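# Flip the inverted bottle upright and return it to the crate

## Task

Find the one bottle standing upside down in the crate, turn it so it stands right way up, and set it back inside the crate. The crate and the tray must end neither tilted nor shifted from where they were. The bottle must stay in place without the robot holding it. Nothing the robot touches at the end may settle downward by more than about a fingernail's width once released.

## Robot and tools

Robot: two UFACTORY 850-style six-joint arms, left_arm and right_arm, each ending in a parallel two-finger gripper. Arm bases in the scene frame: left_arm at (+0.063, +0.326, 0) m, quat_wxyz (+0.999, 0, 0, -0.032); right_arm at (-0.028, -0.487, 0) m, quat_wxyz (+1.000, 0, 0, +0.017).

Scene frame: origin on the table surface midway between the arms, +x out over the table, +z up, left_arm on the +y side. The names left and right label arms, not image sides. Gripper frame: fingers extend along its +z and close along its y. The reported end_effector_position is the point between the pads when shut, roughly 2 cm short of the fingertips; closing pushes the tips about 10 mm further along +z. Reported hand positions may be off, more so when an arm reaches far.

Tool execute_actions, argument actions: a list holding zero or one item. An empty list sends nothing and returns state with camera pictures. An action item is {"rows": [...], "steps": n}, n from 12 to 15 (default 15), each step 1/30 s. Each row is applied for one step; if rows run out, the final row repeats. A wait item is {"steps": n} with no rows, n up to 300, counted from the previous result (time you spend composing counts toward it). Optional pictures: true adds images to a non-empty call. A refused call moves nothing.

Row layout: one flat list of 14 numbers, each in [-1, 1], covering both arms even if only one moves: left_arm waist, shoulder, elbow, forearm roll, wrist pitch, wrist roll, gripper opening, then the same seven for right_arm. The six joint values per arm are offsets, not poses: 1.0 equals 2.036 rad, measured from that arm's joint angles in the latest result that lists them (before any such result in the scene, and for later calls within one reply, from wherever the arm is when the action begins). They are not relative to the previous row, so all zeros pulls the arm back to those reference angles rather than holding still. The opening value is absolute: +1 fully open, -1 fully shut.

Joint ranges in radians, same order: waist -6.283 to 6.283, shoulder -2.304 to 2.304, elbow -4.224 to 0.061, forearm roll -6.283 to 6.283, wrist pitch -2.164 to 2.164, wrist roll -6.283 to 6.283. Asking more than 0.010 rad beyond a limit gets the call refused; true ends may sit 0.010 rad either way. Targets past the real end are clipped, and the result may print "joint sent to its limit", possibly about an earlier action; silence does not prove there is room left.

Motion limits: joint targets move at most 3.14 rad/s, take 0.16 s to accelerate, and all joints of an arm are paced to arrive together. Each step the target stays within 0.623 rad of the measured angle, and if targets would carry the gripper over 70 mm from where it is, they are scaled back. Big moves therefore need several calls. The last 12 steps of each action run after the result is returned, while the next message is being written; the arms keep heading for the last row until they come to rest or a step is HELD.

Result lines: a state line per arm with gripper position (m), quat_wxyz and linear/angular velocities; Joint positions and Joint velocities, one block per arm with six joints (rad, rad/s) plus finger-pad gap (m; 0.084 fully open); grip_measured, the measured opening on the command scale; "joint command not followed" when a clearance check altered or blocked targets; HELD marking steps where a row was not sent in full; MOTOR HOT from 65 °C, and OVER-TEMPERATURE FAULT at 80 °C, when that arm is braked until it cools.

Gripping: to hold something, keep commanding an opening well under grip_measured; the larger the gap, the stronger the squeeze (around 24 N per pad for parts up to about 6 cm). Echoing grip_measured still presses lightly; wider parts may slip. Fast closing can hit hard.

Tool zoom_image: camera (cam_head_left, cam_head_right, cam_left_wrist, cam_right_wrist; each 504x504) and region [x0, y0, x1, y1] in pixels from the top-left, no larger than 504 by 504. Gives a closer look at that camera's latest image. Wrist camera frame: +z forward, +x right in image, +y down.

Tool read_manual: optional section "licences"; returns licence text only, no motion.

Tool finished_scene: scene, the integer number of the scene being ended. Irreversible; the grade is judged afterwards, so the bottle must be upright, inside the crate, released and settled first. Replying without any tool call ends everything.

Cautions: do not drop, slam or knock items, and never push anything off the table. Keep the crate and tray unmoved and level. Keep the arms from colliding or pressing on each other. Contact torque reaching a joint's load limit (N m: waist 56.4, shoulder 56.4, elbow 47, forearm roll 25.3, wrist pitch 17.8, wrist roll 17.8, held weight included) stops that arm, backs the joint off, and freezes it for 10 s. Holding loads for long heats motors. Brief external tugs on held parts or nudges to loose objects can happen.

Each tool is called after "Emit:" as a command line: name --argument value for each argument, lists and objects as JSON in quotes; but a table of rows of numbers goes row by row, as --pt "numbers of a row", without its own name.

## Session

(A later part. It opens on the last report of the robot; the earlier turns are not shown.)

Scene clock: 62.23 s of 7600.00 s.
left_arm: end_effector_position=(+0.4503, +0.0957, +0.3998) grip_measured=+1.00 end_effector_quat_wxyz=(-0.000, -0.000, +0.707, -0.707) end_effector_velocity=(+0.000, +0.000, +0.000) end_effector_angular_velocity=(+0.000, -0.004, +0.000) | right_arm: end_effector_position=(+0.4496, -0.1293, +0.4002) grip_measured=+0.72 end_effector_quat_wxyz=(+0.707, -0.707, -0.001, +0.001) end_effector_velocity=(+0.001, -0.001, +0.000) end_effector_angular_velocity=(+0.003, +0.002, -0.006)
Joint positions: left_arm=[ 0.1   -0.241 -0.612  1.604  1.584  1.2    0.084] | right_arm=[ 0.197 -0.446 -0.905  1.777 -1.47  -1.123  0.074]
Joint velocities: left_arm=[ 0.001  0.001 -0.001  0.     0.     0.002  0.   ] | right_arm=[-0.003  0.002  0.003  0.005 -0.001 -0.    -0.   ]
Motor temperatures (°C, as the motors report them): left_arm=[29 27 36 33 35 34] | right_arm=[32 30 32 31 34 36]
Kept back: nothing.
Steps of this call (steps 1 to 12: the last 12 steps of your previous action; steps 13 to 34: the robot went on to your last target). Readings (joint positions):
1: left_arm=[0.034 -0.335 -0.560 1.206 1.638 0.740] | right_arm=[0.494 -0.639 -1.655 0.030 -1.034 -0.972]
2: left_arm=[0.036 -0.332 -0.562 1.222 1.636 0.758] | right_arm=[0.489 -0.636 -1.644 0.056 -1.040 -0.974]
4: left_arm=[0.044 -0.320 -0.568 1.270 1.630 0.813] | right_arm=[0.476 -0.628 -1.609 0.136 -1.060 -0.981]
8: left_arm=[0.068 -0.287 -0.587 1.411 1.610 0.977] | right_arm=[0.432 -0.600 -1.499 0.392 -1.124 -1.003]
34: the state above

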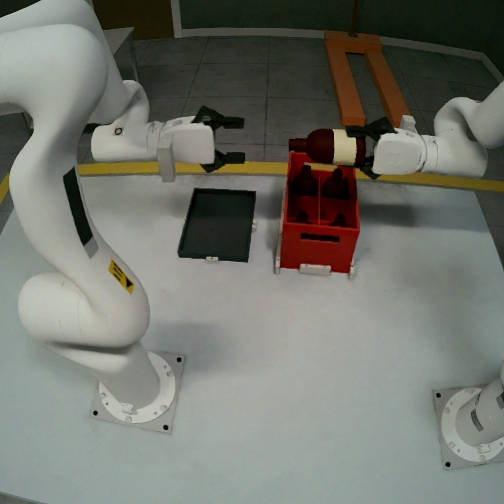

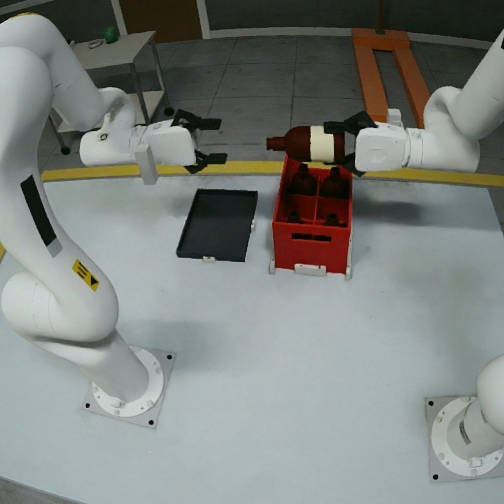

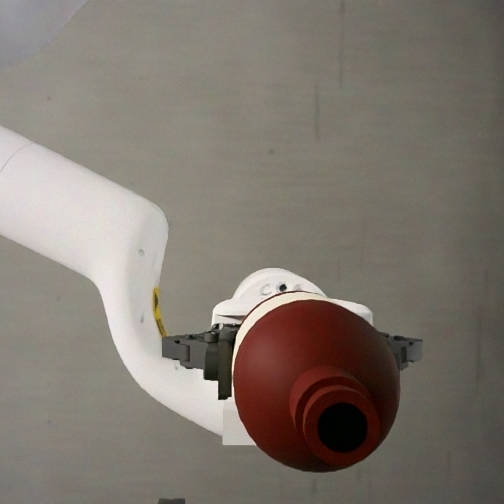

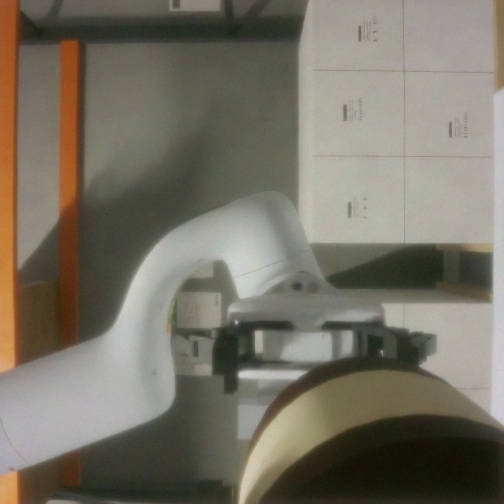

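Emit:
execute_actions --actions '[{"rows": [[-0.0028,-0.0001,-0.0001,-0.0026,-0.001,0.0001,0.95, 0,0,0,0,0,0,-1],[-0.011,-0.0003,-0.0002,-0.0103,-0.0039,0.0005,0.88, 0,0,0,0,0,0,-1],[-0.0239,-0.0007,-0.0005,-0.0223,-0.0085,0.001,0.8, 0,0,0,0,0,0,-1],[-0.0404,-0.0012,-0.0009,-0.0378,-0.0145,0.0018,0.72, 0,0,0,0,0,0,-1],[-0.0593,-0.0018,-0.0013,-0.0555,-0.0212,0.0026,0.64, 0,0,0,0,0,0,-1],[-0.079,-0.0024,-0.0017,-0.0739,-0.0283,0.0034,0.56, 0,0,0,0,0,0,-1],[-0.0979,-0.003,-0.0022,-0.0915,-0.035,0.0042,0.48, 0,0,0,0,0,0,-1],[-0.1145,-0.0035,-0.0025,-0.107,-0.0409,0.005,0.4, 0,0,0,0,0,0,-1],[-0.1274,-0.0039,-0.0028,-0.1191,-0.0455,0.0055,0.33, 0,0,0,0,0,0,-1],[-0.1355,-0.0041,-0.003,-0.1267,-0.0485,0.0059,0.26, 0,0,0,0,0,0,-1],[-0.13835,-0.00419,-0.00305,-0.12932,-0.04947,0.006,0.2, 0,0,0,0,0,0,-1],[-0.13835,-0.00419,-0.00305,-0.12932,-0.04947,0.006,0.14, 0,0,0,0,0,0,-1],[-0.13835,-0.00419,-0.00305,-0.12932,-0.04947,0.006,0.08, 0,0,0,0,0,0,-1],[-0.13835,-0.00419,-0.00305,-0.12932,-0.04947,0.006,0.02, 0,0,0,0,0,0,-1],[-0.13835,-0.00419,-0.00305,-0.12932,-0.04947,0.006,-0.04, 0,0,0,0,0,0,-1]], "steps": 15}]'

Emit:
execute_actions --actions '[{"steps": 17}]' --pictures true

Scene clock: 70.07 s of 7600.00 s.
left_arm: end_effector_position=(+0.4507, +0.0922, +0.3998) grip_measured=+0.85 end_effector_quat_wxyz=(+0.000, -0.000, +0.707, -0.707) end_effector_velocity=(+0.006, -0.107, -0.002) end_effector_angular_velocity=(-0.001, -0.011, +0.008) | right_arm: end_effector_position=(+0.4496, -0.1294, +0.4002) grip_measured=+0.72 end_effector_quat_wxyz=(+0.707, -0.707, -0.001, +0.000) end_effector_velocity=(-0.001, +0.002, +0.000) end_effector_angular_velocity=(-0.003, -0.005, +0.008)
Joint positions: left_arm=[ 0.091 -0.242 -0.612  1.595  1.58   1.201  0.079] | right_arm=[ 0.197 -0.446 -0.905  1.778 -1.47  -1.123  0.074]
Joint velocities: left_arm=[-0.277 -0.008 -0.003 -0.267 -0.103  0.013 -0.085] | right_arm=[ 0.003 -0.001 -0.004 -0.007  0.001 -0.001 -0.   ]
Motor temperatures (°C, as the motors report them): left_arm=[29 27 36 33 35 34] | right_arm=[32 30 32 31 34 36]
Steps of this call (steps 1 to 15: the robot went on to your last target; steps 16 to 90: nothing new was sent; then 4.73 s passed at rest; steps 91 to 93: the first 3 steps of this action). Readings (joint positions):
91: left_arm=[0.100 -0.241 -0.612 1.604 1.584 1.200] | right_arm=[0.197 -0.446 -0.904 1.778 -1.470 -1.123]
92: left_arm=[0.097 -0.242 -0.612 1.602 1.583 1.200] | right_arm=[0.197 -0.446 -0.904 1.778 -1.470 -1.123]
93: the state above

Scene clock: 70.63 s of 7600.00 s.
left_arm: end_effector_position=(+0.4415, -0.0125, +0.3983) grip_measured=-0.05 end_effector_quat_wxyz=(-0.000, -0.000, +0.707, -0.707) end_effector_velocity=(-0.000, -0.002, +0.000) end_effector_angular_velocity=(-0.000, +0.000, -0.002) | right_arm: end_effector_position=(+0.4496, -0.1293, +0.4002) grip_measured=+0.72 end_effector_quat_wxyz=(+0.707, -0.707, -0.001, +0.001) end_effector_velocity=(-0.000, +0.000, +0.000) end_effector_angular_velocity=(-0.000, -0.001, +0.001)
Joint positions: left_arm=[-0.181 -0.25  -0.618  1.342  1.483  1.212  0.042] | right_arm=[ 0.197 -0.446 -0.905  1.777 -1.47  -1.123  0.074]
Joint velocities: left_arm=[-0.006 -0.001 -0.002 -0.004 -0.001 -0.001 -0.   ] | right_arm=[ 0.     0.001 -0.    -0.001 -0.     0.    -0.   ]
Motor temperatures (°C, as the motors report them): left_arm=[29 27 36 33 35 34] | right_arm=[32 30 32 31 34 36]
Kept back: nothing.
Steps of this call (steps 1 to 12: the last 12 steps of your previous action; steps 13 to 17: the robot went on to your last target). Readings (joint positions):
1: left_arm=[0.078 -0.242 -0.612 1.583 1.576 1.201] | right_arm=[0.197 -0.446 -0.905 1.777 -1.470 -1.123]
2: left_arm=[0.060 -0.243 -0.612 1.566 1.569 1.202] | right_arm=[0.197 -0.446 -0.905 1.777 -1.470 -1.123]
4: left_arm=[0.005 -0.244 -0.614 1.515 1.550 1.204] | right_arm=[0.197 -0.446 -0.905 1.777 -1.470 -1.123]
8: left_arm=[-0.129 -0.248 -0.617 1.391 1.503 1.210] | right_arm=[0.197 -0.446 -0.905 1.777 -1.470 -1.123]
17: the state above

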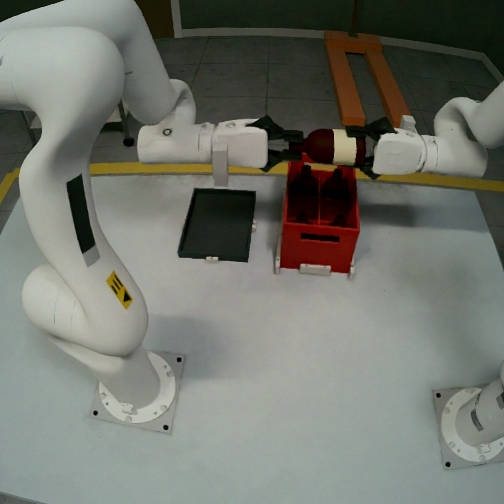

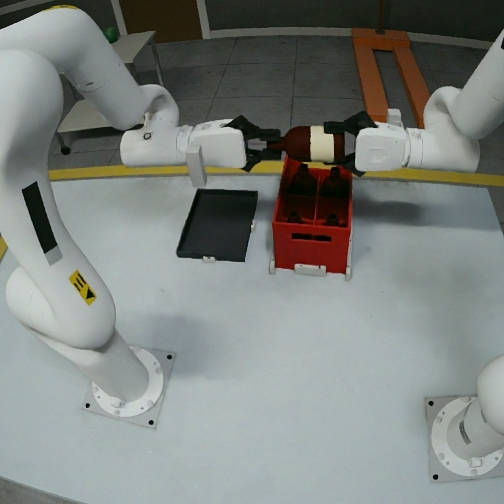

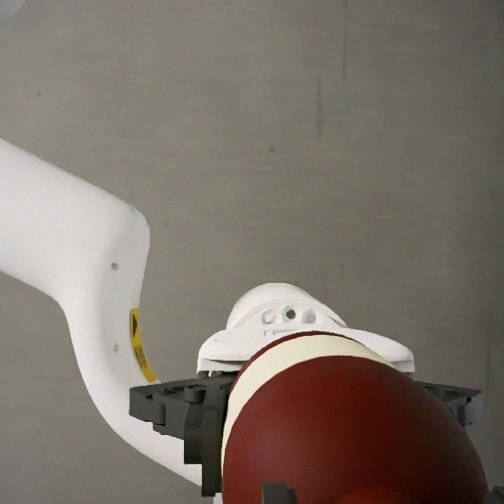

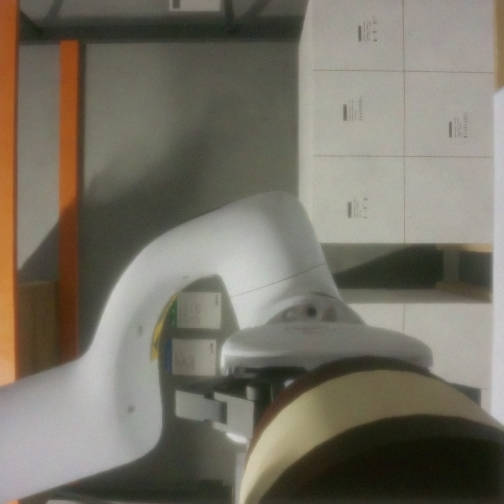

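Emit:
zoom_image --camera "cam_head_right" --region '[230, 110, 340, 180]'

Emit:
zoom_image --camera "cam_left_wrist" --region '[200, 320, 504, 504]'

Region (230, 110, 340, 180) of cam_head_right's 504x504 image, scaled by 4.582, with more detail than that image has; it fills the top 321 rows of this view, and the rest is white.

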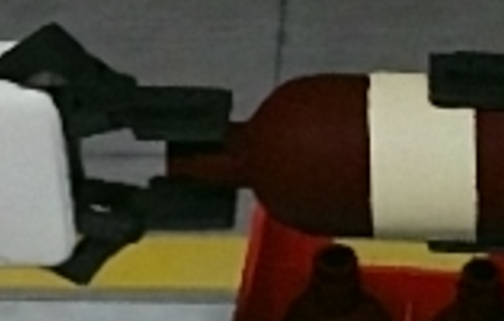

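Region (200, 320, 504, 504) of cam_left_wrist's 504x504 image, scaled by 1.658, with more detail than that image has; it fills the top 305 rows of this view, and the rest is white.

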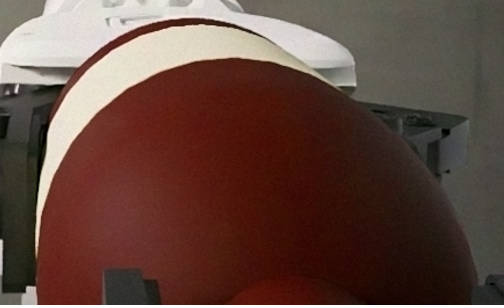

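Emit:
execute_actions --actions '[{"rows": [[-0.0008,-0.0002,-0.0008,-0.0007,-0.0004,-0.0005,-0.05, 0,0,0,0,0,0,-1],[-0.0027,-0.0007,-0.0025,-0.0023,-0.0014,-0.0016,-0.07, 0,0,0,0,0,0,-1],[-0.0045,-0.0011,-0.0043,-0.004,-0.0024,-0.0027,-0.1, 0,0,0,0,0,0,-1],[-0.00534,-0.0013,-0.00508,-0.00469,-0.00277,-0.00323,-0.13, 0,0,0,0,0,0,-1],[-0.00534,-0.0013,-0.00508,-0.00469,-0.00277,-0.00323,-0.17, 0,0,0,0,0,0,-1],[-0.00534,-0.0013,-0.00508,-0.00469,-0.00277,-0.00323,-0.22, 0,0,0,0,0,0,-1],[-0.00534,-0.0013,-0.00508,-0.00469,-0.00277,-0.00323,-0.28, 0,0,0,0,0,0,-1],[-0.00534,-0.0013,-0.00508,-0.00469,-0.00277,-0.00323,-0.34, 0,0,0,0,0,0,-1],[-0.00534,-0.0013,-0.00508,-0.00469,-0.00277,-0.00323,-0.41, 0,0,0,0,0,0,-1],[-0.00534,-0.0013,-0.00508,-0.00469,-0.00277,-0.00323,-0.5, 0,0,0,0,0,0,-1],[-0.00534,-0.0013,-0.00508,-0.00469,-0.00277,-0.00323,-0.65, 0,0,0,0,0,0,-1],[-0.00534,-0.0013,-0.00508,-0.00469,-0.00277,-0.00323,-0.82, 0,0,0,0,0,0,-1],[-0.00534,-0.0013,-0.00508,-0.00469,-0.00277,-0.00323,-1, 0,0,0,0,0,0,-0.7],[-0.00534,-0.0013,-0.00508,-0.00469,-0.00277,-0.00323,-1, 0,0,0,0,0,0,-0.35],[-0.00534,-0.0013,-0.00508,-0.00469,-0.00277,-0.00323,-1, 0,0,0,0,0,0,0]], "steps": 15}]'

Emit:
execute_actions --actions '[{"rows": [[0,0,0,0,0,0,-1, 0,0,0,0,0,0,0.35],[0,0,0,0,0,0,-1, 0,0,0,0,0,0,0.65],[0,0,0,0,0,0,-1, 0,0,0,0,0,0,0.78],[0,0,0,0,0,0,-1, 0,0,0,0,0,0,0.88],[0,0,0,0,0,0,-1, 0,0,0,0,0,0,1],[0,0,0,0,0,0,-1, 0,0,0,0,0,0,1],[0,0,0,0,0,0,-1, 0,0,0,0,0,0,1],[0,0,0,0,0,0,-1, 0,0,0,0,0,0,1],[0,0,0,0,0,0,-1, -0.0014,0.0001,0.0001,-0.0012,-0.0006,0,1],[0,0,0,0,0,0,-1, -0.0055,0.0002,0.0004,-0.0049,-0.0024,0,1],[0,0,0,0,0,0,-1, -0.0122,0.0005,0.0008,-0.011,-0.0053,0,1],[0,0,0,0,0,0,-1, -0.0213,0.0009,0.0014,-0.0192,-0.0093,-0.0001,1],[0,0,0,0,0,0,-1, -0.0327,0.0014,0.0021,-0.0294,-0.0143,-0.0001,1],[0,0,0,0,0,0,-1, -0.0456,0.002,0.003,-0.0411,-0.0199,-0.0002,1],[0,0,0,0,0,0,-1, -0.06,0.0026,0.0039,-0.0541,-0.0262,-0.0002,1]], "steps": 15}]'

Emit:
execute_actions --actions '[{"rows": [[-0.001,-0.0008,-0.0026,0.0036,-0.0008,-0.0007,-1, -0.0489,0.0021,0.0032,-0.044,-0.0214,-0.0002,1],[-0.0035,-0.0027,-0.0092,0.0124,-0.0028,-0.0023,-1, -0.0648,0.0028,0.0043,-0.0583,-0.0283,-0.0003,1],[-0.0081,-0.0063,-0.0211,0.0284,-0.0063,-0.0053,-1, -0.0806,0.0035,0.0053,-0.0726,-0.0352,-0.0003,1],[-0.0147,-0.0113,-0.0382,0.0515,-0.0114,-0.0096,-1, -0.096,0.0042,0.0063,-0.0864,-0.0419,-0.0004,1],[-0.0233,-0.018,-0.0605,0.0818,-0.0181,-0.0153,-1, -0.1104,0.0048,0.0072,-0.0994,-0.0482,-0.0005,1],[-0.0334,-0.0258,-0.0864,0.1173,-0.026,-0.022,-1, -0.1233,0.0053,0.0081,-0.1111,-0.0539,-0.0005,1],[-0.0449,-0.0346,-0.1155,0.1573,-0.0348,-0.0294,-1, -0.1346,0.0058,0.0088,-0.1213,-0.0588,-0.0006,1],[-0.057,-0.044,-0.146,0.1999,-0.0443,-0.0374,-1, -0.1438,0.0062,0.0094,-0.1295,-0.0628,-0.0006,1],[-0.0697,-0.0537,-0.1772,0.2444,-0.0541,-0.0457,-1, -0.1505,0.0065,0.0099,-0.1356,-0.0657,-0.0006,1],[-0.0824,-0.0635,-0.2077,0.2888,-0.0639,-0.054,-1, -0.1545,0.0067,0.0101,-0.1392,-0.0675,-0.0006,1],[-0.095,-0.0733,-0.2374,0.3332,-0.0738,-0.0624,-1, -0.156,0.0068,0.0102,-0.1405,-0.0681,-0.0006,1],[-0.1077,-0.083,-0.2662,0.3777,-0.0836,-0.0707,-1, -0.156,0.0068,0.0102,-0.1405,-0.0681,-0.0006,1],[-0.1204,-0.0928,-0.2941,0.4221,-0.0934,-0.079,-1, -0.156,0.0068,0.0102,-0.1405,-0.0681,-0.0006,1],[-0.133,-0.1026,-0.3211,0.4665,-0.1033,-0.0873,-1, -0.156,0.0068,0.0102,-0.1405,-0.0681,-0.0006,1],[-0.2534,-0.1954,-0.5399,0.8886,-0.1967,-0.1663,-1, -0.156,0.0068,0.0102,-0.1405,-0.0681,-0.0006,1]], "steps": 15}]' --pictures true

Emit:
execute_actions --actions '[{"steps": 33}]' --pictures true

Scene clock: 86.13 s of 7600.00 s.
left_arm: end_effector_position=(+0.4420, -0.0139, +0.3987) grip_measured=-0.09 end_effector_quat_wxyz=(-0.000, -0.001, +0.707, -0.707) end_effector_velocity=(+0.017, -0.029, +0.011) end_effector_angular_velocity=(+0.003, +0.002, +0.004) | right_arm: end_effector_position=(+0.4496, -0.1293, +0.4002) grip_measured=+0.72 end_effector_quat_wxyz=(+0.707, -0.707, -0.001, +0.001) end_effector_velocity=(+0.000, -0.000, -0.000) end_effector_angular_velocity=(+0.000, -0.000, -0.001)
Joint positions: left_arm=[-0.184 -0.251 -0.62   1.339  1.482  1.211  0.04 ] | right_arm=[ 0.197 -0.446 -0.905  1.777 -1.47  -1.123  0.074]
Joint velocities: left_arm=[-0.062 -0.018 -0.065 -0.057 -0.037 -0.042 -0.034] | right_arm=[-0.    -0.     0.     0.001  0.    -0.001  0.   ]
Motor temperatures (°C, as the motors report them): left_arm=[29 27 36 33 35 34] | right_arm=[32 30 32 31 34 36]
Steps of this call (steps 1 to 15: the robot went on to your last target; steps 16 to 90: nothing new was sent; then 12.40 s passed at rest; steps 91 to 93: the first 3 steps of this action). Readings (joint positions):
91: left_arm=[-0.182 -0.250 -0.618 1.341 1.483 1.212] | right_arm=[0.197 -0.446 -0.905 1.777 -1.470 -1.123]
92: left_arm=[-0.182 -0.250 -0.618 1.340 1.483 1.212] | right_arm=[0.197 -0.446 -0.905 1.777 -1.470 -1.123]
93: the state above

Scene clock: 86.63 s of 7600.00 s.
left_arm: end_effector_position=(+0.4439, -0.0174, +0.3997) grip_measured=-0.33 end_effector_quat_wxyz=(-0.000, -0.001, +0.708, -0.707) end_effector_velocity=(+0.000, -0.000, +0.001) end_effector_angular_velocity=(-0.001, -0.002, +0.000) | right_arm: end_effector_position=(+0.4496, -0.1294, +0.4009) grip_measured=+0.72 end_effector_quat_wxyz=(+0.708, -0.707, -0.001, +0.000) end_effector_velocity=(+0.000, -0.000, +0.001) end_effector_angular_velocity=(+0.001, -0.000, -0.000)
Joint positions: left_arm=[-0.191 -0.253 -0.627  1.332  1.476  1.206  0.03 ] | right_arm=[ 0.197 -0.446 -0.905  1.777 -1.471 -1.123  0.074]
Joint velocities: left_arm=[ 0.     0.    -0.001  0.     0.     0.     0.   ] | right_arm=[-0.     0.001 -0.     0.    -0.     0.001  0.   ]
Motor temperatures (°C, as the motors report them): left_arm=[29 27 36 33 35 34] | right_arm=[32 30 32 31 34 36]
Steps of this call (steps 1 to 12: the last 12 steps of your previous action; steps 13 to 15: the first 3 steps of this action, its rows measured from where the robot was after step 12). Readings (joint positions):
12: left_arm=[-0.191 -0.253 -0.627 1.332 1.477 1.206] | right_arm=[0.197 -0.446 -0.905 1.777 -1.471 -1.123]
13: left_arm=[-0.191 -0.253 -0.627 1.332 1.477 1.206] | right_arm=[0.197 -0.446 -0.905 1.777 -1.471 -1.123]
14: left_arm=[-0.191 -0.253 -0.627 1.332 1.476 1.206] | right_arm=[0.197 -0.446 -0.905 1.777 -1.471 -1.123]
15: the state above

Scene clock: 87.13 s of 7600.00 s.
left_arm: end_effector_position=(+0.4433, -0.0192, +0.3998) grip_measured=-0.33 end_effector_quat_wxyz=(-0.003, +0.005, +0.709, -0.705) end_effector_velocity=(-0.018, -0.053, +0.006) end_effector_angular_velocity=(+0.141, -0.125, -0.354) | right_arm: end_effector_position=(+0.4574, -0.1939, +0.4007) grip_measured=+1.00 end_effector_quat_wxyz=(+0.707, -0.707, -0.004, -0.002) end_effector_velocity=(+0.024, -0.428, -0.001) end_effector_angular_velocity=(-0.007, -0.018, -0.005)
Joint positions: left_arm=[-0.194 -0.255 -0.635  1.343  1.474  1.204  0.03 ] | right_arm=[ 0.064 -0.44  -0.896  1.658 -1.529 -1.124  0.084]
Joint velocities: left_arm=[-0.087 -0.069 -0.229  0.316 -0.073 -0.061  0.   ] | right_arm=[-0.877  0.038  0.057 -0.786 -0.378 -0.004  0.   ]
Motor temperatures (°C, as the motors report them): left_arm=[29 27 36 33 35 34] | right_arm=[32 30 32 31 34 36]
Steps of this call (steps 1 to 12: the last 12 steps of your previous action; steps 13 to 15: the first 3 steps of this action, its rows measured from where the robot was after step 12). Readings (joint positions):
12: left_arm=[-0.191 -0.253 -0.628 1.332 1.477 1.206] | right_arm=[0.140 -0.443 -0.901 1.726 -1.496 -1.124]
13: left_arm=[-0.191 -0.253 -0.628 1.332 1.477 1.206] | right_arm=[0.118 -0.442 -0.900 1.706 -1.506 -1.124]
14: left_arm=[-0.192 -0.253 -0.630 1.335 1.476 1.205] | right_arm=[0.092 -0.441 -0.898 1.683 -1.517 -1.124]
15: the state above

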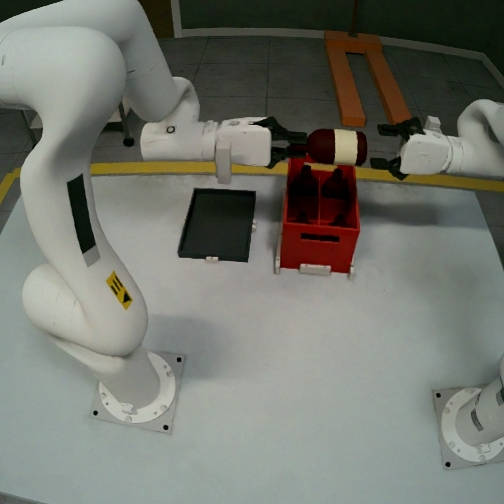

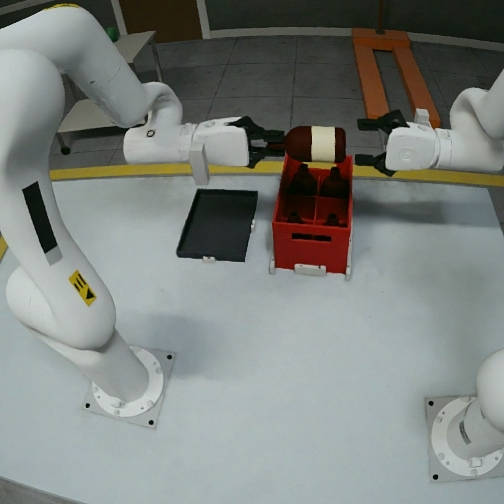

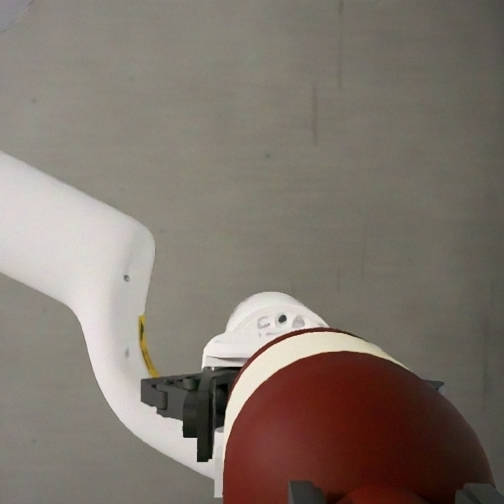

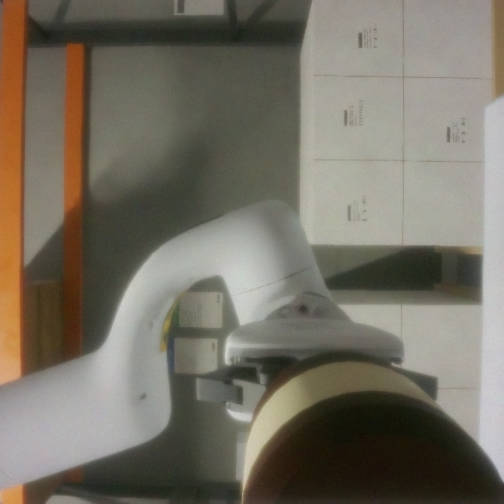

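Scene clock: 88.23 s of 7600.00 s.
left_arm: end_effector_position=(+0.5525, -0.1486, +0.3594) grip_measured=-0.33 end_effector_quat_wxyz=(-0.001, +0.730, +0.683, -0.001) end_effector_velocity=(+0.000, -0.005, +0.002) end_effector_angular_velocity=(-0.006, -0.010, -0.007) | right_arm: end_effector_position=(+0.4494, -0.3108, +0.4007) grip_measured=+1.00 end_effector_quat_wxyz=(+0.707, -0.707, -0.001, +0.001) end_effector_velocity=(+0.000, -0.000, +0.000) end_effector_angular_velocity=(+0.000, +0.001, -0.001)
Joint positions: left_arm=[-0.706 -0.65  -1.725  3.14   1.077  0.867  0.03 ] | right_arm=[-0.178 -0.429 -0.881  1.44  -1.635 -1.125  0.084]
Joint velocities: left_arm=[-0.006 -0.002 -0.007  0.004 -0.007 -0.001  0.   ] | right_arm=[-0.     0.    -0.     0.001  0.     0.001  0.   ]
Motor temperatures (°C, as the motors report them): left_arm=[29 27 36 33 35 34] | right_arm=[32 30 32 31 34 36]
Kept back: nothing.
Steps of this call (steps 1 to 12: the last 12 steps of your previous action; steps 13 to 33: the robot went on to your last target). Readings (joint positions):
1: left_arm=[-0.198 -0.258 -0.646 1.357 1.471 1.201] | right_arm=[0.034 -0.439 -0.895 1.631 -1.542 -1.124]
2: left_arm=[-0.204 -0.263 -0.662 1.380 1.466 1.197] | right_arm=[0.003 -0.437 -0.892 1.603 -1.555 -1.124]
4: left_arm=[-0.225 -0.279 -0.716 1.453 1.450 1.183] | right_arm=[-0.058 -0.435 -0.888 1.548 -1.582 -1.124]
8: left_arm=[-0.295 -0.333 -0.893 1.696 1.397 1.138] | right_arm=[-0.153 -0.431 -0.882 1.463 -1.623 -1.125]
33: the state above

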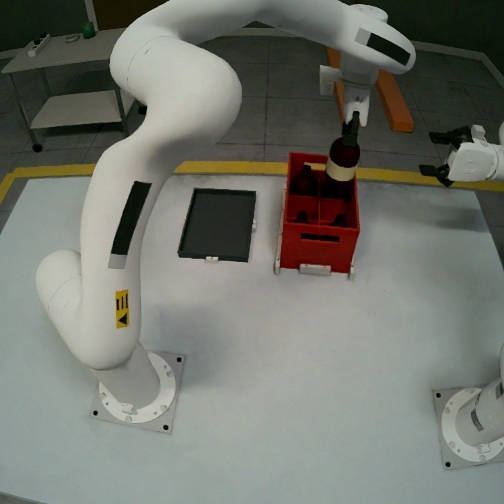

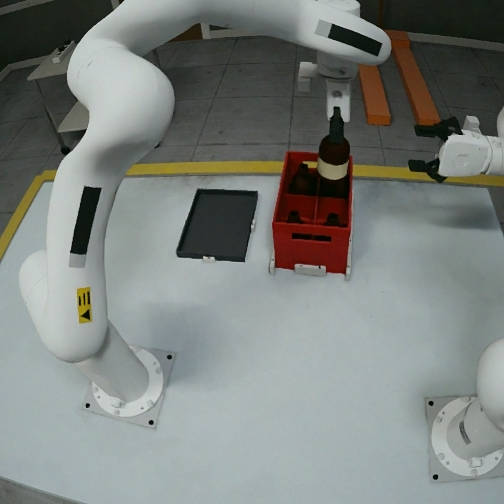

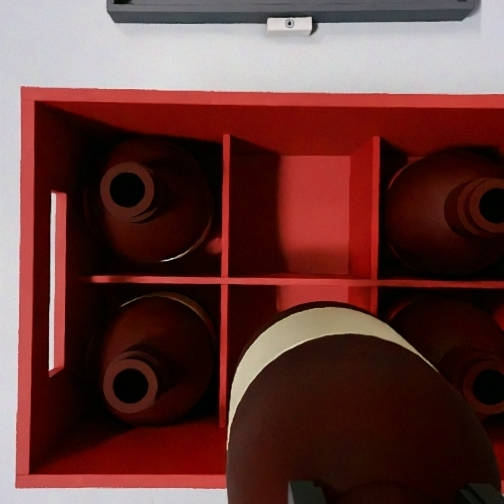

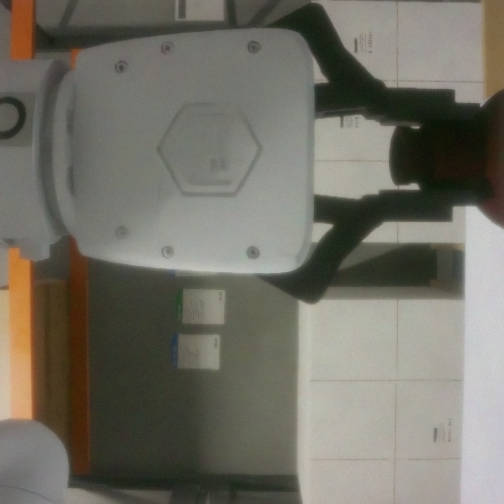

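Emit:
zoom_image --camera "cam_left_wrist" --region '[200, 260, 504, 504]'

Emit:
zoom_image --camera "cam_left_wrist" --region '[190, 80, 430, 320]'

Emit:
zoom_image --camera "cam_head_right" --region '[270, 70, 390, 240]'

Region (200, 260, 504, 504) of cam_left_wrist's 504x504 image, scaled by 1.658, with more detail than that image has; it fills the top 405 rows of this view, and the rest is white.

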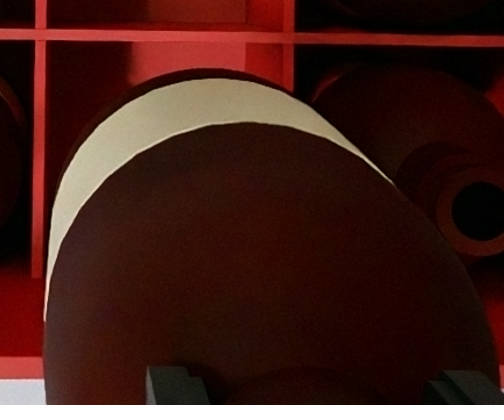

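Region (190, 80, 430, 320) of cam_left_wrist's 504x504 image, scaled by 2.100, with more detail than that image has.

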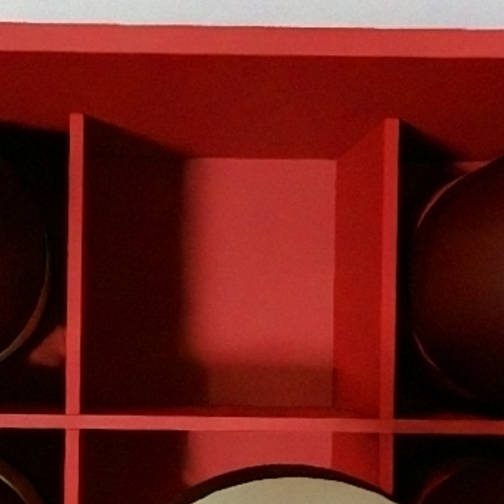

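Region (270, 70, 390, 240) of cam_head_right's 504x504 image, scaled by 2.965, with more detail than that image has; it fills the left 356 columns of this view, and the rest is white.

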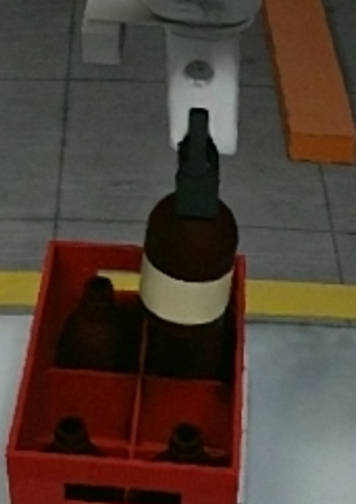

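Emit:
execute_actions --actions '[{"rows": [[0.0002,-0.0002,0.001,-0.0005,-0.0015,0.0005,-1, 0,0,0,0,0,0,1],[0.0007,-0.0007,0.0042,-0.0019,-0.0061,0.0021,-1, 0,0,0,0,0,0,1],[0.0016,-0.0016,0.0095,-0.0043,-0.0136,0.0047,-1, 0,0,0,0,0,0,1],[0.0028,-0.0027,0.0165,-0.0075,-0.0235,0.0082,-1, 0,0,0,0,0,0,1],[0.0043,-0.0041,0.0249,-0.0113,-0.0354,0.0123,-1, 0,0,0,0,0,0,1],[0.0059,-0.0058,0.0341,-0.0156,-0.0488,0.017,-1, 0,0,0,0,0,0,1],[0.0077,-0.0078,0.0437,-0.0202,-0.063,0.0221,-1, 0,0,0,0,0,0,1],[0.0094,-0.0101,0.0532,-0.0249,-0.0775,0.0272,-1, 0,0,0,0,0,0,1],[0.0112,-0.0125,0.0622,-0.0295,-0.0915,0.0323,-1, 0,0,0,0,0,0,1],[0.0128,-0.0149,0.0703,-0.0338,-0.1045,0.037,-1, 0,0,0,0,0,0,1],[0.0143,-0.0171,0.0773,-0.0376,-0.1159,0.0411,-1, 0,0,0,0,0,0,1],[0.0155,-0.0191,0.083,-0.0408,-0.1254,0.0446,-1, 0,0,0,0,0,0,1],[0.0164,-0.0206,0.0872,-0.0432,-0.1324,0.0472,-1, 0,0,0,0,0,0,1],[0.0169,-0.0215,0.0898,-0.0446,-0.1367,0.0488,-1, 0,0,0,0,0,0,1],[0.0171,-0.0218,0.0907,-0.0451,-0.1382,0.0493,-1, 0,0,0,0,0,0,1]], "steps": 15}]'

Emit:
execute_actions --actions '[{"steps": 21}]' --pictures true

Scene clock: 96.87 s of 7600.00 s.
left_arm: end_effector_position=(+0.5528, -0.1491, +0.3578) grip_measured=-0.33 end_effector_quat_wxyz=(+0.001, +0.730, +0.683, -0.001) end_effector_velocity=(+0.006, -0.000, -0.060) end_effector_angular_velocity=(-0.072, +0.006, -0.007) | right_arm: end_effector_position=(+0.4494, -0.3108, +0.4007) grip_measured=+1.00 end_effector_quat_wxyz=(+0.707, -0.707, -0.001, +0.001) end_effector_velocity=(-0.000, +0.000, -0.000) end_effector_angular_velocity=(-0.000, +0.001, +0.001)
Joint positions: left_arm=[-0.706 -0.65  -1.722  3.138  1.071  0.869  0.03 ] | right_arm=[-0.178 -0.429 -0.881  1.44  -1.635 -1.125  0.084]
Joint velocities: left_arm=[ 0.026 -0.008  0.122 -0.064 -0.176  0.063  0.   ] | right_arm=[ 0. -0. -0. -0. -0.  0.  0.]
Motor temperatures (°C, as the motors report them): left_arm=[29 28 36 33 35 34] | right_arm=[32 30 32 31 34 36]
Steps of this call (steps 1 to 15: the robot went on to your last target; steps 16 to 90: nothing new was sent; then 5.53 s passed at rest; steps 91 to 93: the first 3 steps of this action). Readings (joint positions):
91: left_arm=[-0.707 -0.651 -1.726 3.141 1.076 0.867] | right_arm=[-0.178 -0.429 -0.881 1.440 -1.635 -1.125]
92: left_arm=[-0.707 -0.650 -1.725 3.140 1.075 0.868] | right_arm=[-0.178 -0.429 -0.881 1.440 -1.635 -1.125]
93: the state above

Scene clock: 97.57 s of 7600.00 s.
left_arm: end_effector_position=(+0.5577, -0.1429, +0.2509) grip_measured=-0.33 end_effector_quat_wxyz=(+0.030, +0.730, +0.682, -0.031) end_effector_velocity=(-0.001, +0.002, -0.005) end_effector_angular_velocity=(+0.005, +0.006, +0.002) | right_arm: end_effector_position=(+0.4494, -0.3108, +0.4007) grip_measured=+1.00 end_effector_quat_wxyz=(+0.707, -0.707, -0.001, +0.001) end_effector_velocity=(+0.000, -0.000, -0.000) end_effector_angular_velocity=(+0.000, +0.000, +0.000)
Joint positions: left_arm=[-0.671 -0.694 -1.542  3.048  0.796  0.968  0.03 ] | right_arm=[-0.178 -0.429 -0.881  1.44  -1.635 -1.125  0.084]
Joint velocities: left_arm=[ 0.001 -0.004  0.006 -0.001 -0.002  0.     0.   ] | right_arm=[-0.    -0.001 -0.    -0.    -0.    -0.     0.   ]
Motor temperatures (°C, as the motors report them): left_arm=[29 28 36 33 35 34] | right_arm=[32 30 32 31 34 36]
Kept back: nothing.
Steps of this call (steps 1 to 12: the last 12 steps of your previous action; steps 13 to 21: the robot went on to your last target). Readings (joint positions):
1: left_arm=[-0.705 -0.651 -1.717 3.136 1.063 0.872] | right_arm=[-0.178 -0.429 -0.881 1.440 -1.635 -1.125]
2: left_arm=[-0.703 -0.652 -1.708 3.132 1.051 0.876] | right_arm=[-0.178 -0.429 -0.881 1.440 -1.635 -1.125]
4: left_arm=[-0.699 -0.657 -1.683 3.120 1.015 0.889] | right_arm=[-0.178 -0.429 -0.881 1.440 -1.635 -1.125]
8: left_arm=[-0.686 -0.672 -1.614 3.087 0.913 0.925] | right_arm=[-0.178 -0.429 -0.881 1.440 -1.635 -1.125]
21: the state above

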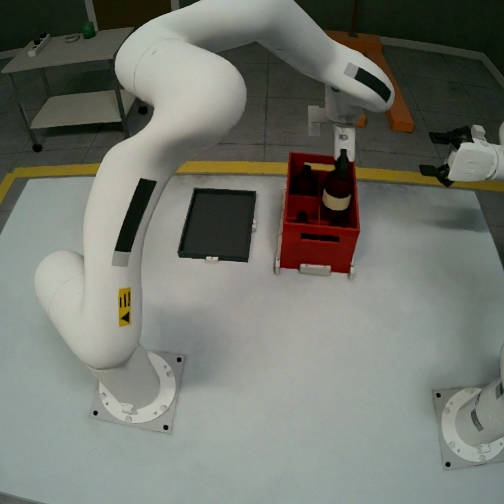

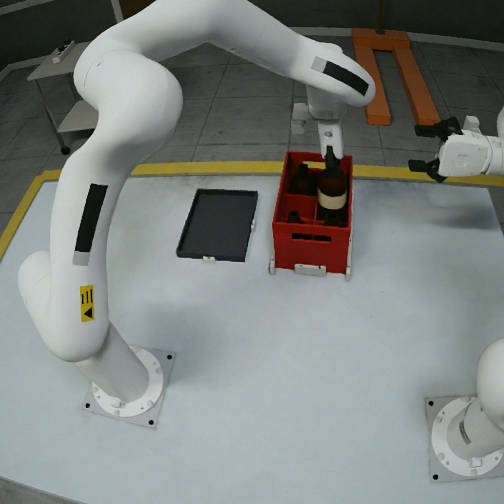

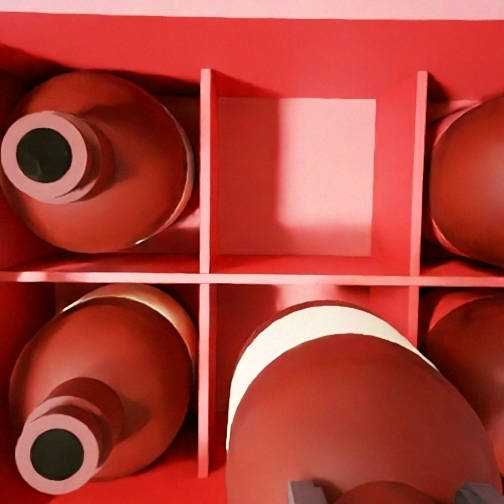

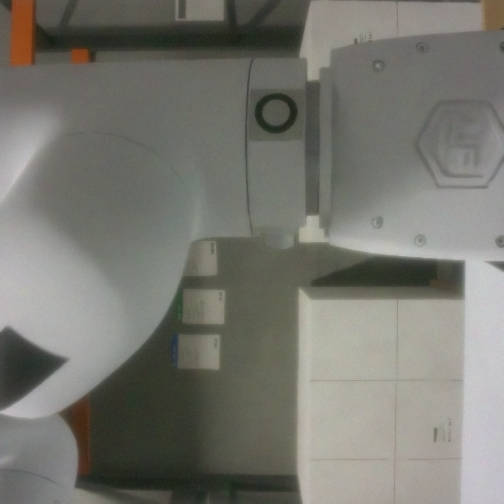

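Emit:
zoom_image --camera "cam_left_wrist" --region '[180, 240, 460, 504]'

Emit:
zoom_image --camera "cam_left_wrist" --region '[0, 50, 450, 300]'

Emit:
zoom_image --camera "cam_head_left" --region '[275, 110, 375, 250]'

Region (180, 240, 460, 504) of cam_left_wrist's 504x504 image, scaled by 1.800, with more detail than that image has; it fills the top 475 rows of this view, and the rest is white.

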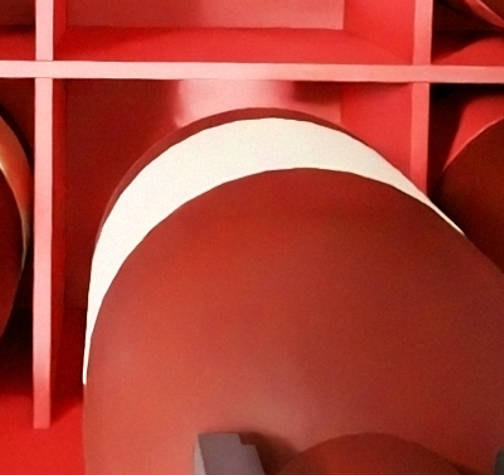

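Region (0, 50, 450, 300) of cam_left_wrist's 504x504 image, scaled by 1.120, with more detail than that image has.

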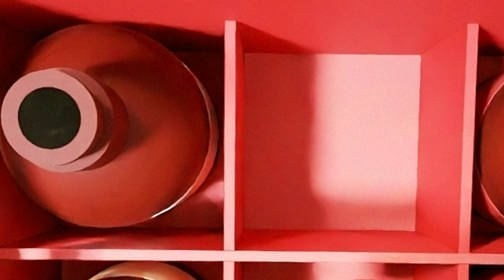

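Region (275, 110, 375, 250) of cam_head_left's 504x504 image, scaled by 3.600, with more detail than that image has; it fills the left 360 columns of this view, and the rest is white.

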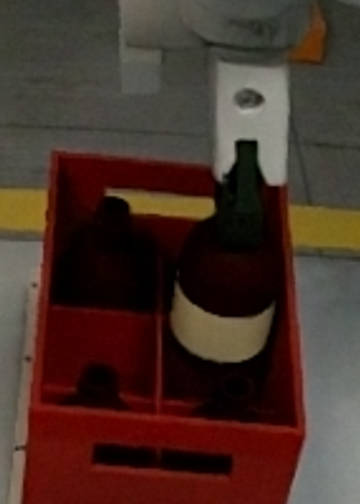

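Emit:
zoom_image --camera "cam_left_wrist" --region '[0, 90, 130, 220]'

Emit:
zoom_image --camera "cam_left_wrist" --region '[0, 374, 130, 504]'

Region (0, 90, 130, 220) of cam_left_wrist's 504x504 image, scaled by 3.877, with more detail than that image has.

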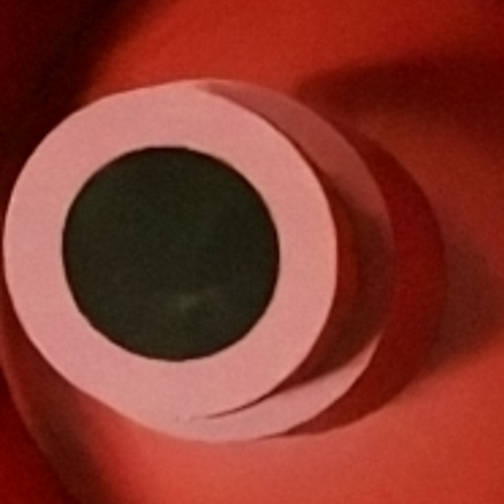

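Region (0, 374, 130, 504) of cam_left_wrist's 504x504 image, scaled by 3.877, with more detail than that image has.

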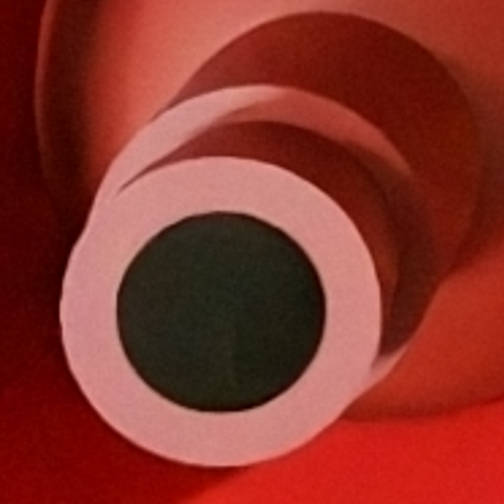

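Emit:
execute_actions --actions '[{"rows": [[-0.001,0.0007,0.0016,0,-0.0006,-0.001,-1, 0,0,0,0,0,0,1],[-0.0024,0.0016,0.0035,0.0001,-0.0014,-0.0026,-1, 0,0,0,0,0,0,1],[-0.0032,0.0022,0.0045,0.0001,-0.0018,-0.0034,-1, 0,0,0,0,0,0,1],[-0.0032,0.0014,0.0051,-0.0001,-0.0032,-0.0032,-1, 0,0,0,0,0,0,1],[-0.0032,-0.001,0.0068,-0.0005,-0.0073,-0.0026,-1, 0,0,0,0,0,0,1],[-0.0032,-0.0049,0.0094,-0.0013,-0.0137,-0.0016,-1, 0,0,0,0,0,0,1],[-0.0032,-0.0101,0.0125,-0.0022,-0.022,-0.0004,-1, 0,0,0,0,0,0,1],[-0.0032,-0.0164,0.0158,-0.0034,-0.0316,0.0011,-1, 0,0,0,0,0,0,1],[-0.0032,-0.0235,0.019,-0.0046,-0.0418,0.0027,-1, 0,0,0,0,0,0,1],[-0.0032,-0.0308,0.0217,-0.0057,-0.0517,0.0043,-1, 0,0,0,0,0,0,1],[-0.0032,-0.0379,0.0238,-0.0069,-0.0609,0.0058,-1, 0,0,0,0,0,0,1],[-0.0032,-0.0443,0.0253,-0.0078,-0.0688,0.007,-1, 0,0,0,0,0,0,1],[-0.0032,-0.0492,0.0263,-0.0086,-0.0746,0.008,-1, 0,0,0,0,0,0,1],[-0.0032,-0.0524,0.0268,-0.009,-0.0783,0.0086,-1, 0,0,0,0,0,0,1],[-0.0032,-0.0534,0.027,-0.0092,-0.0795,0.0088,-1, 0,0,0,0,0,0,1]], "steps": 15}]'

Emit:
execute_actions --actions '[{"steps": 23}]' --pictures true

Scene clock: 108.43 s of 7600.00 s.
left_arm: end_effector_position=(+0.5559, -0.1432, +0.2502) grip_measured=-0.33 end_effector_quat_wxyz=(+0.029, +0.730, +0.682, -0.031) end_effector_velocity=(-0.038, -0.015, -0.001) end_effector_angular_velocity=(+0.004, +0.003, -0.001) | right_arm: end_effector_position=(+0.4494, -0.3108, +0.4007) grip_measured=+1.00 end_effector_quat_wxyz=(+0.707, -0.707, -0.001, +0.001) end_effector_velocity=(-0.000, -0.000, -0.000) end_effector_angular_velocity=(-0.000, +0.000, -0.000)
Joint positions: left_arm=[-0.674 -0.692 -1.538  3.048  0.794  0.965  0.03 ] | right_arm=[-0.178 -0.429 -0.881  1.44  -1.635 -1.125  0.084]
Joint velocities: left_arm=[-0.055  0.041  0.067  0.003 -0.025 -0.055 -0.   ] | right_arm=[-0. -0.  0. -0.  0.  0.  0.]
Motor temperatures (°C, as the motors report them): left_arm=[29 28 36 33 35 34] | right_arm=[32 30 32 31 34 36]
Steps of this call (steps 1 to 15: the robot went on to your last target; steps 16 to 90: nothing new was sent; then 7.77 s passed at rest; steps 91 to 93: the first 3 steps of this action). Readings (joint positions):
91: left_arm=[-0.671 -0.694 -1.541 3.048 0.795 0.968] | right_arm=[-0.178 -0.429 -0.881 1.440 -1.635 -1.125]
92: left_arm=[-0.672 -0.694 -1.540 3.048 0.795 0.967] | right_arm=[-0.178 -0.429 -0.881 1.440 -1.635 -1.125]
93: the state above

Scene clock: 109.20 s of 7600.00 s.
left_arm: end_effector_position=(+0.5531, -0.1446, +0.1566) grip_measured=-0.33 end_effector_quat_wxyz=(+0.029, +0.730, +0.682, -0.031) end_effector_velocity=(-0.003, +0.002, -0.005) end_effector_angular_velocity=(+0.007, +0.007, -0.000) | right_arm: end_effector_position=(+0.4494, -0.3108, +0.4007) grip_measured=+1.00 end_effector_quat_wxyz=(+0.707, -0.707, -0.001, +0.001) end_effector_velocity=(-0.000, +0.000, +0.000) end_effector_angular_velocity=(-0.000, -0.000, -0.000)
Joint positions: left_arm=[-0.678 -0.802 -1.487  3.029  0.634  0.986  0.03 ] | right_arm=[-0.178 -0.429 -0.881  1.44  -1.635 -1.125  0.084]
Joint velocities: left_arm=[-0.    -0.004  0.006  0.    -0.    -0.     0.   ] | right_arm=[0.    0.001 0.    0.    0.    0.    0.   ]
Motor temperatures (°C, as the motors report them): left_arm=[29 28 36 33 35 34] | right_arm=[32 30 32 31 34 36]
Kept back: nothing.
Steps of this call (steps 1 to 12: the last 12 steps of your previous action; steps 13 to 23: the robot went on to your last target). Readings (joint positions):
1: left_arm=[-0.675 -0.691 -1.535 3.048 0.793 0.963] | right_arm=[-0.178 -0.429 -0.881 1.440 -1.635 -1.125]
2: left_arm=[-0.677 -0.691 -1.534 3.048 0.791 0.962] | right_arm=[-0.178 -0.429 -0.881 1.440 -1.635 -1.125]
4: left_arm=[-0.678 -0.696 -1.529 3.047 0.780 0.963] | right_arm=[-0.178 -0.429 -0.881 1.440 -1.635 -1.125]
8: left_arm=[-0.678 -0.735 -1.507 3.040 0.721 0.972] | right_arm=[-0.178 -0.429 -0.881 1.440 -1.635 -1.125]
23: the state above

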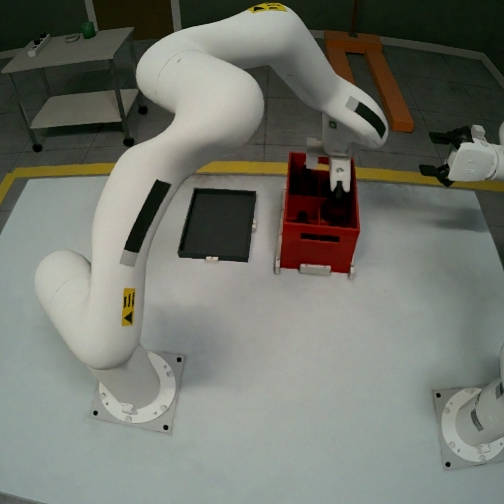

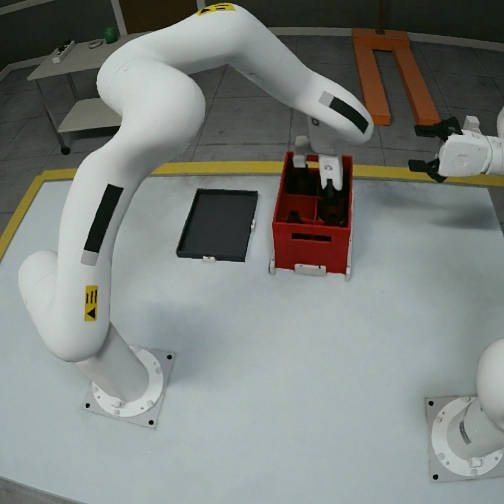

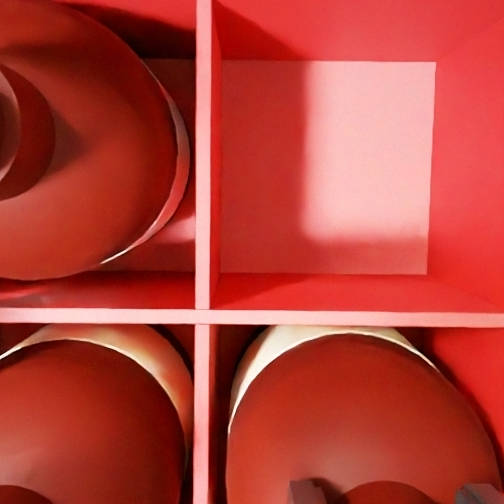

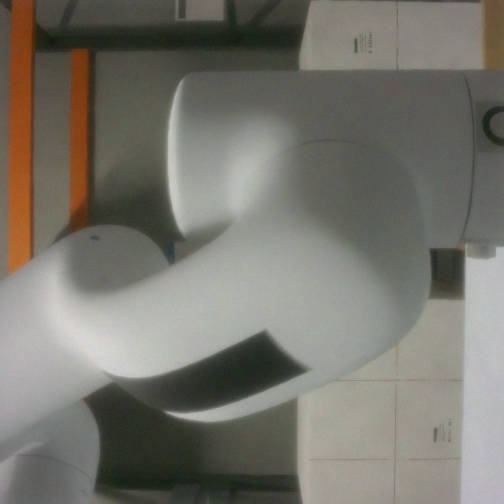

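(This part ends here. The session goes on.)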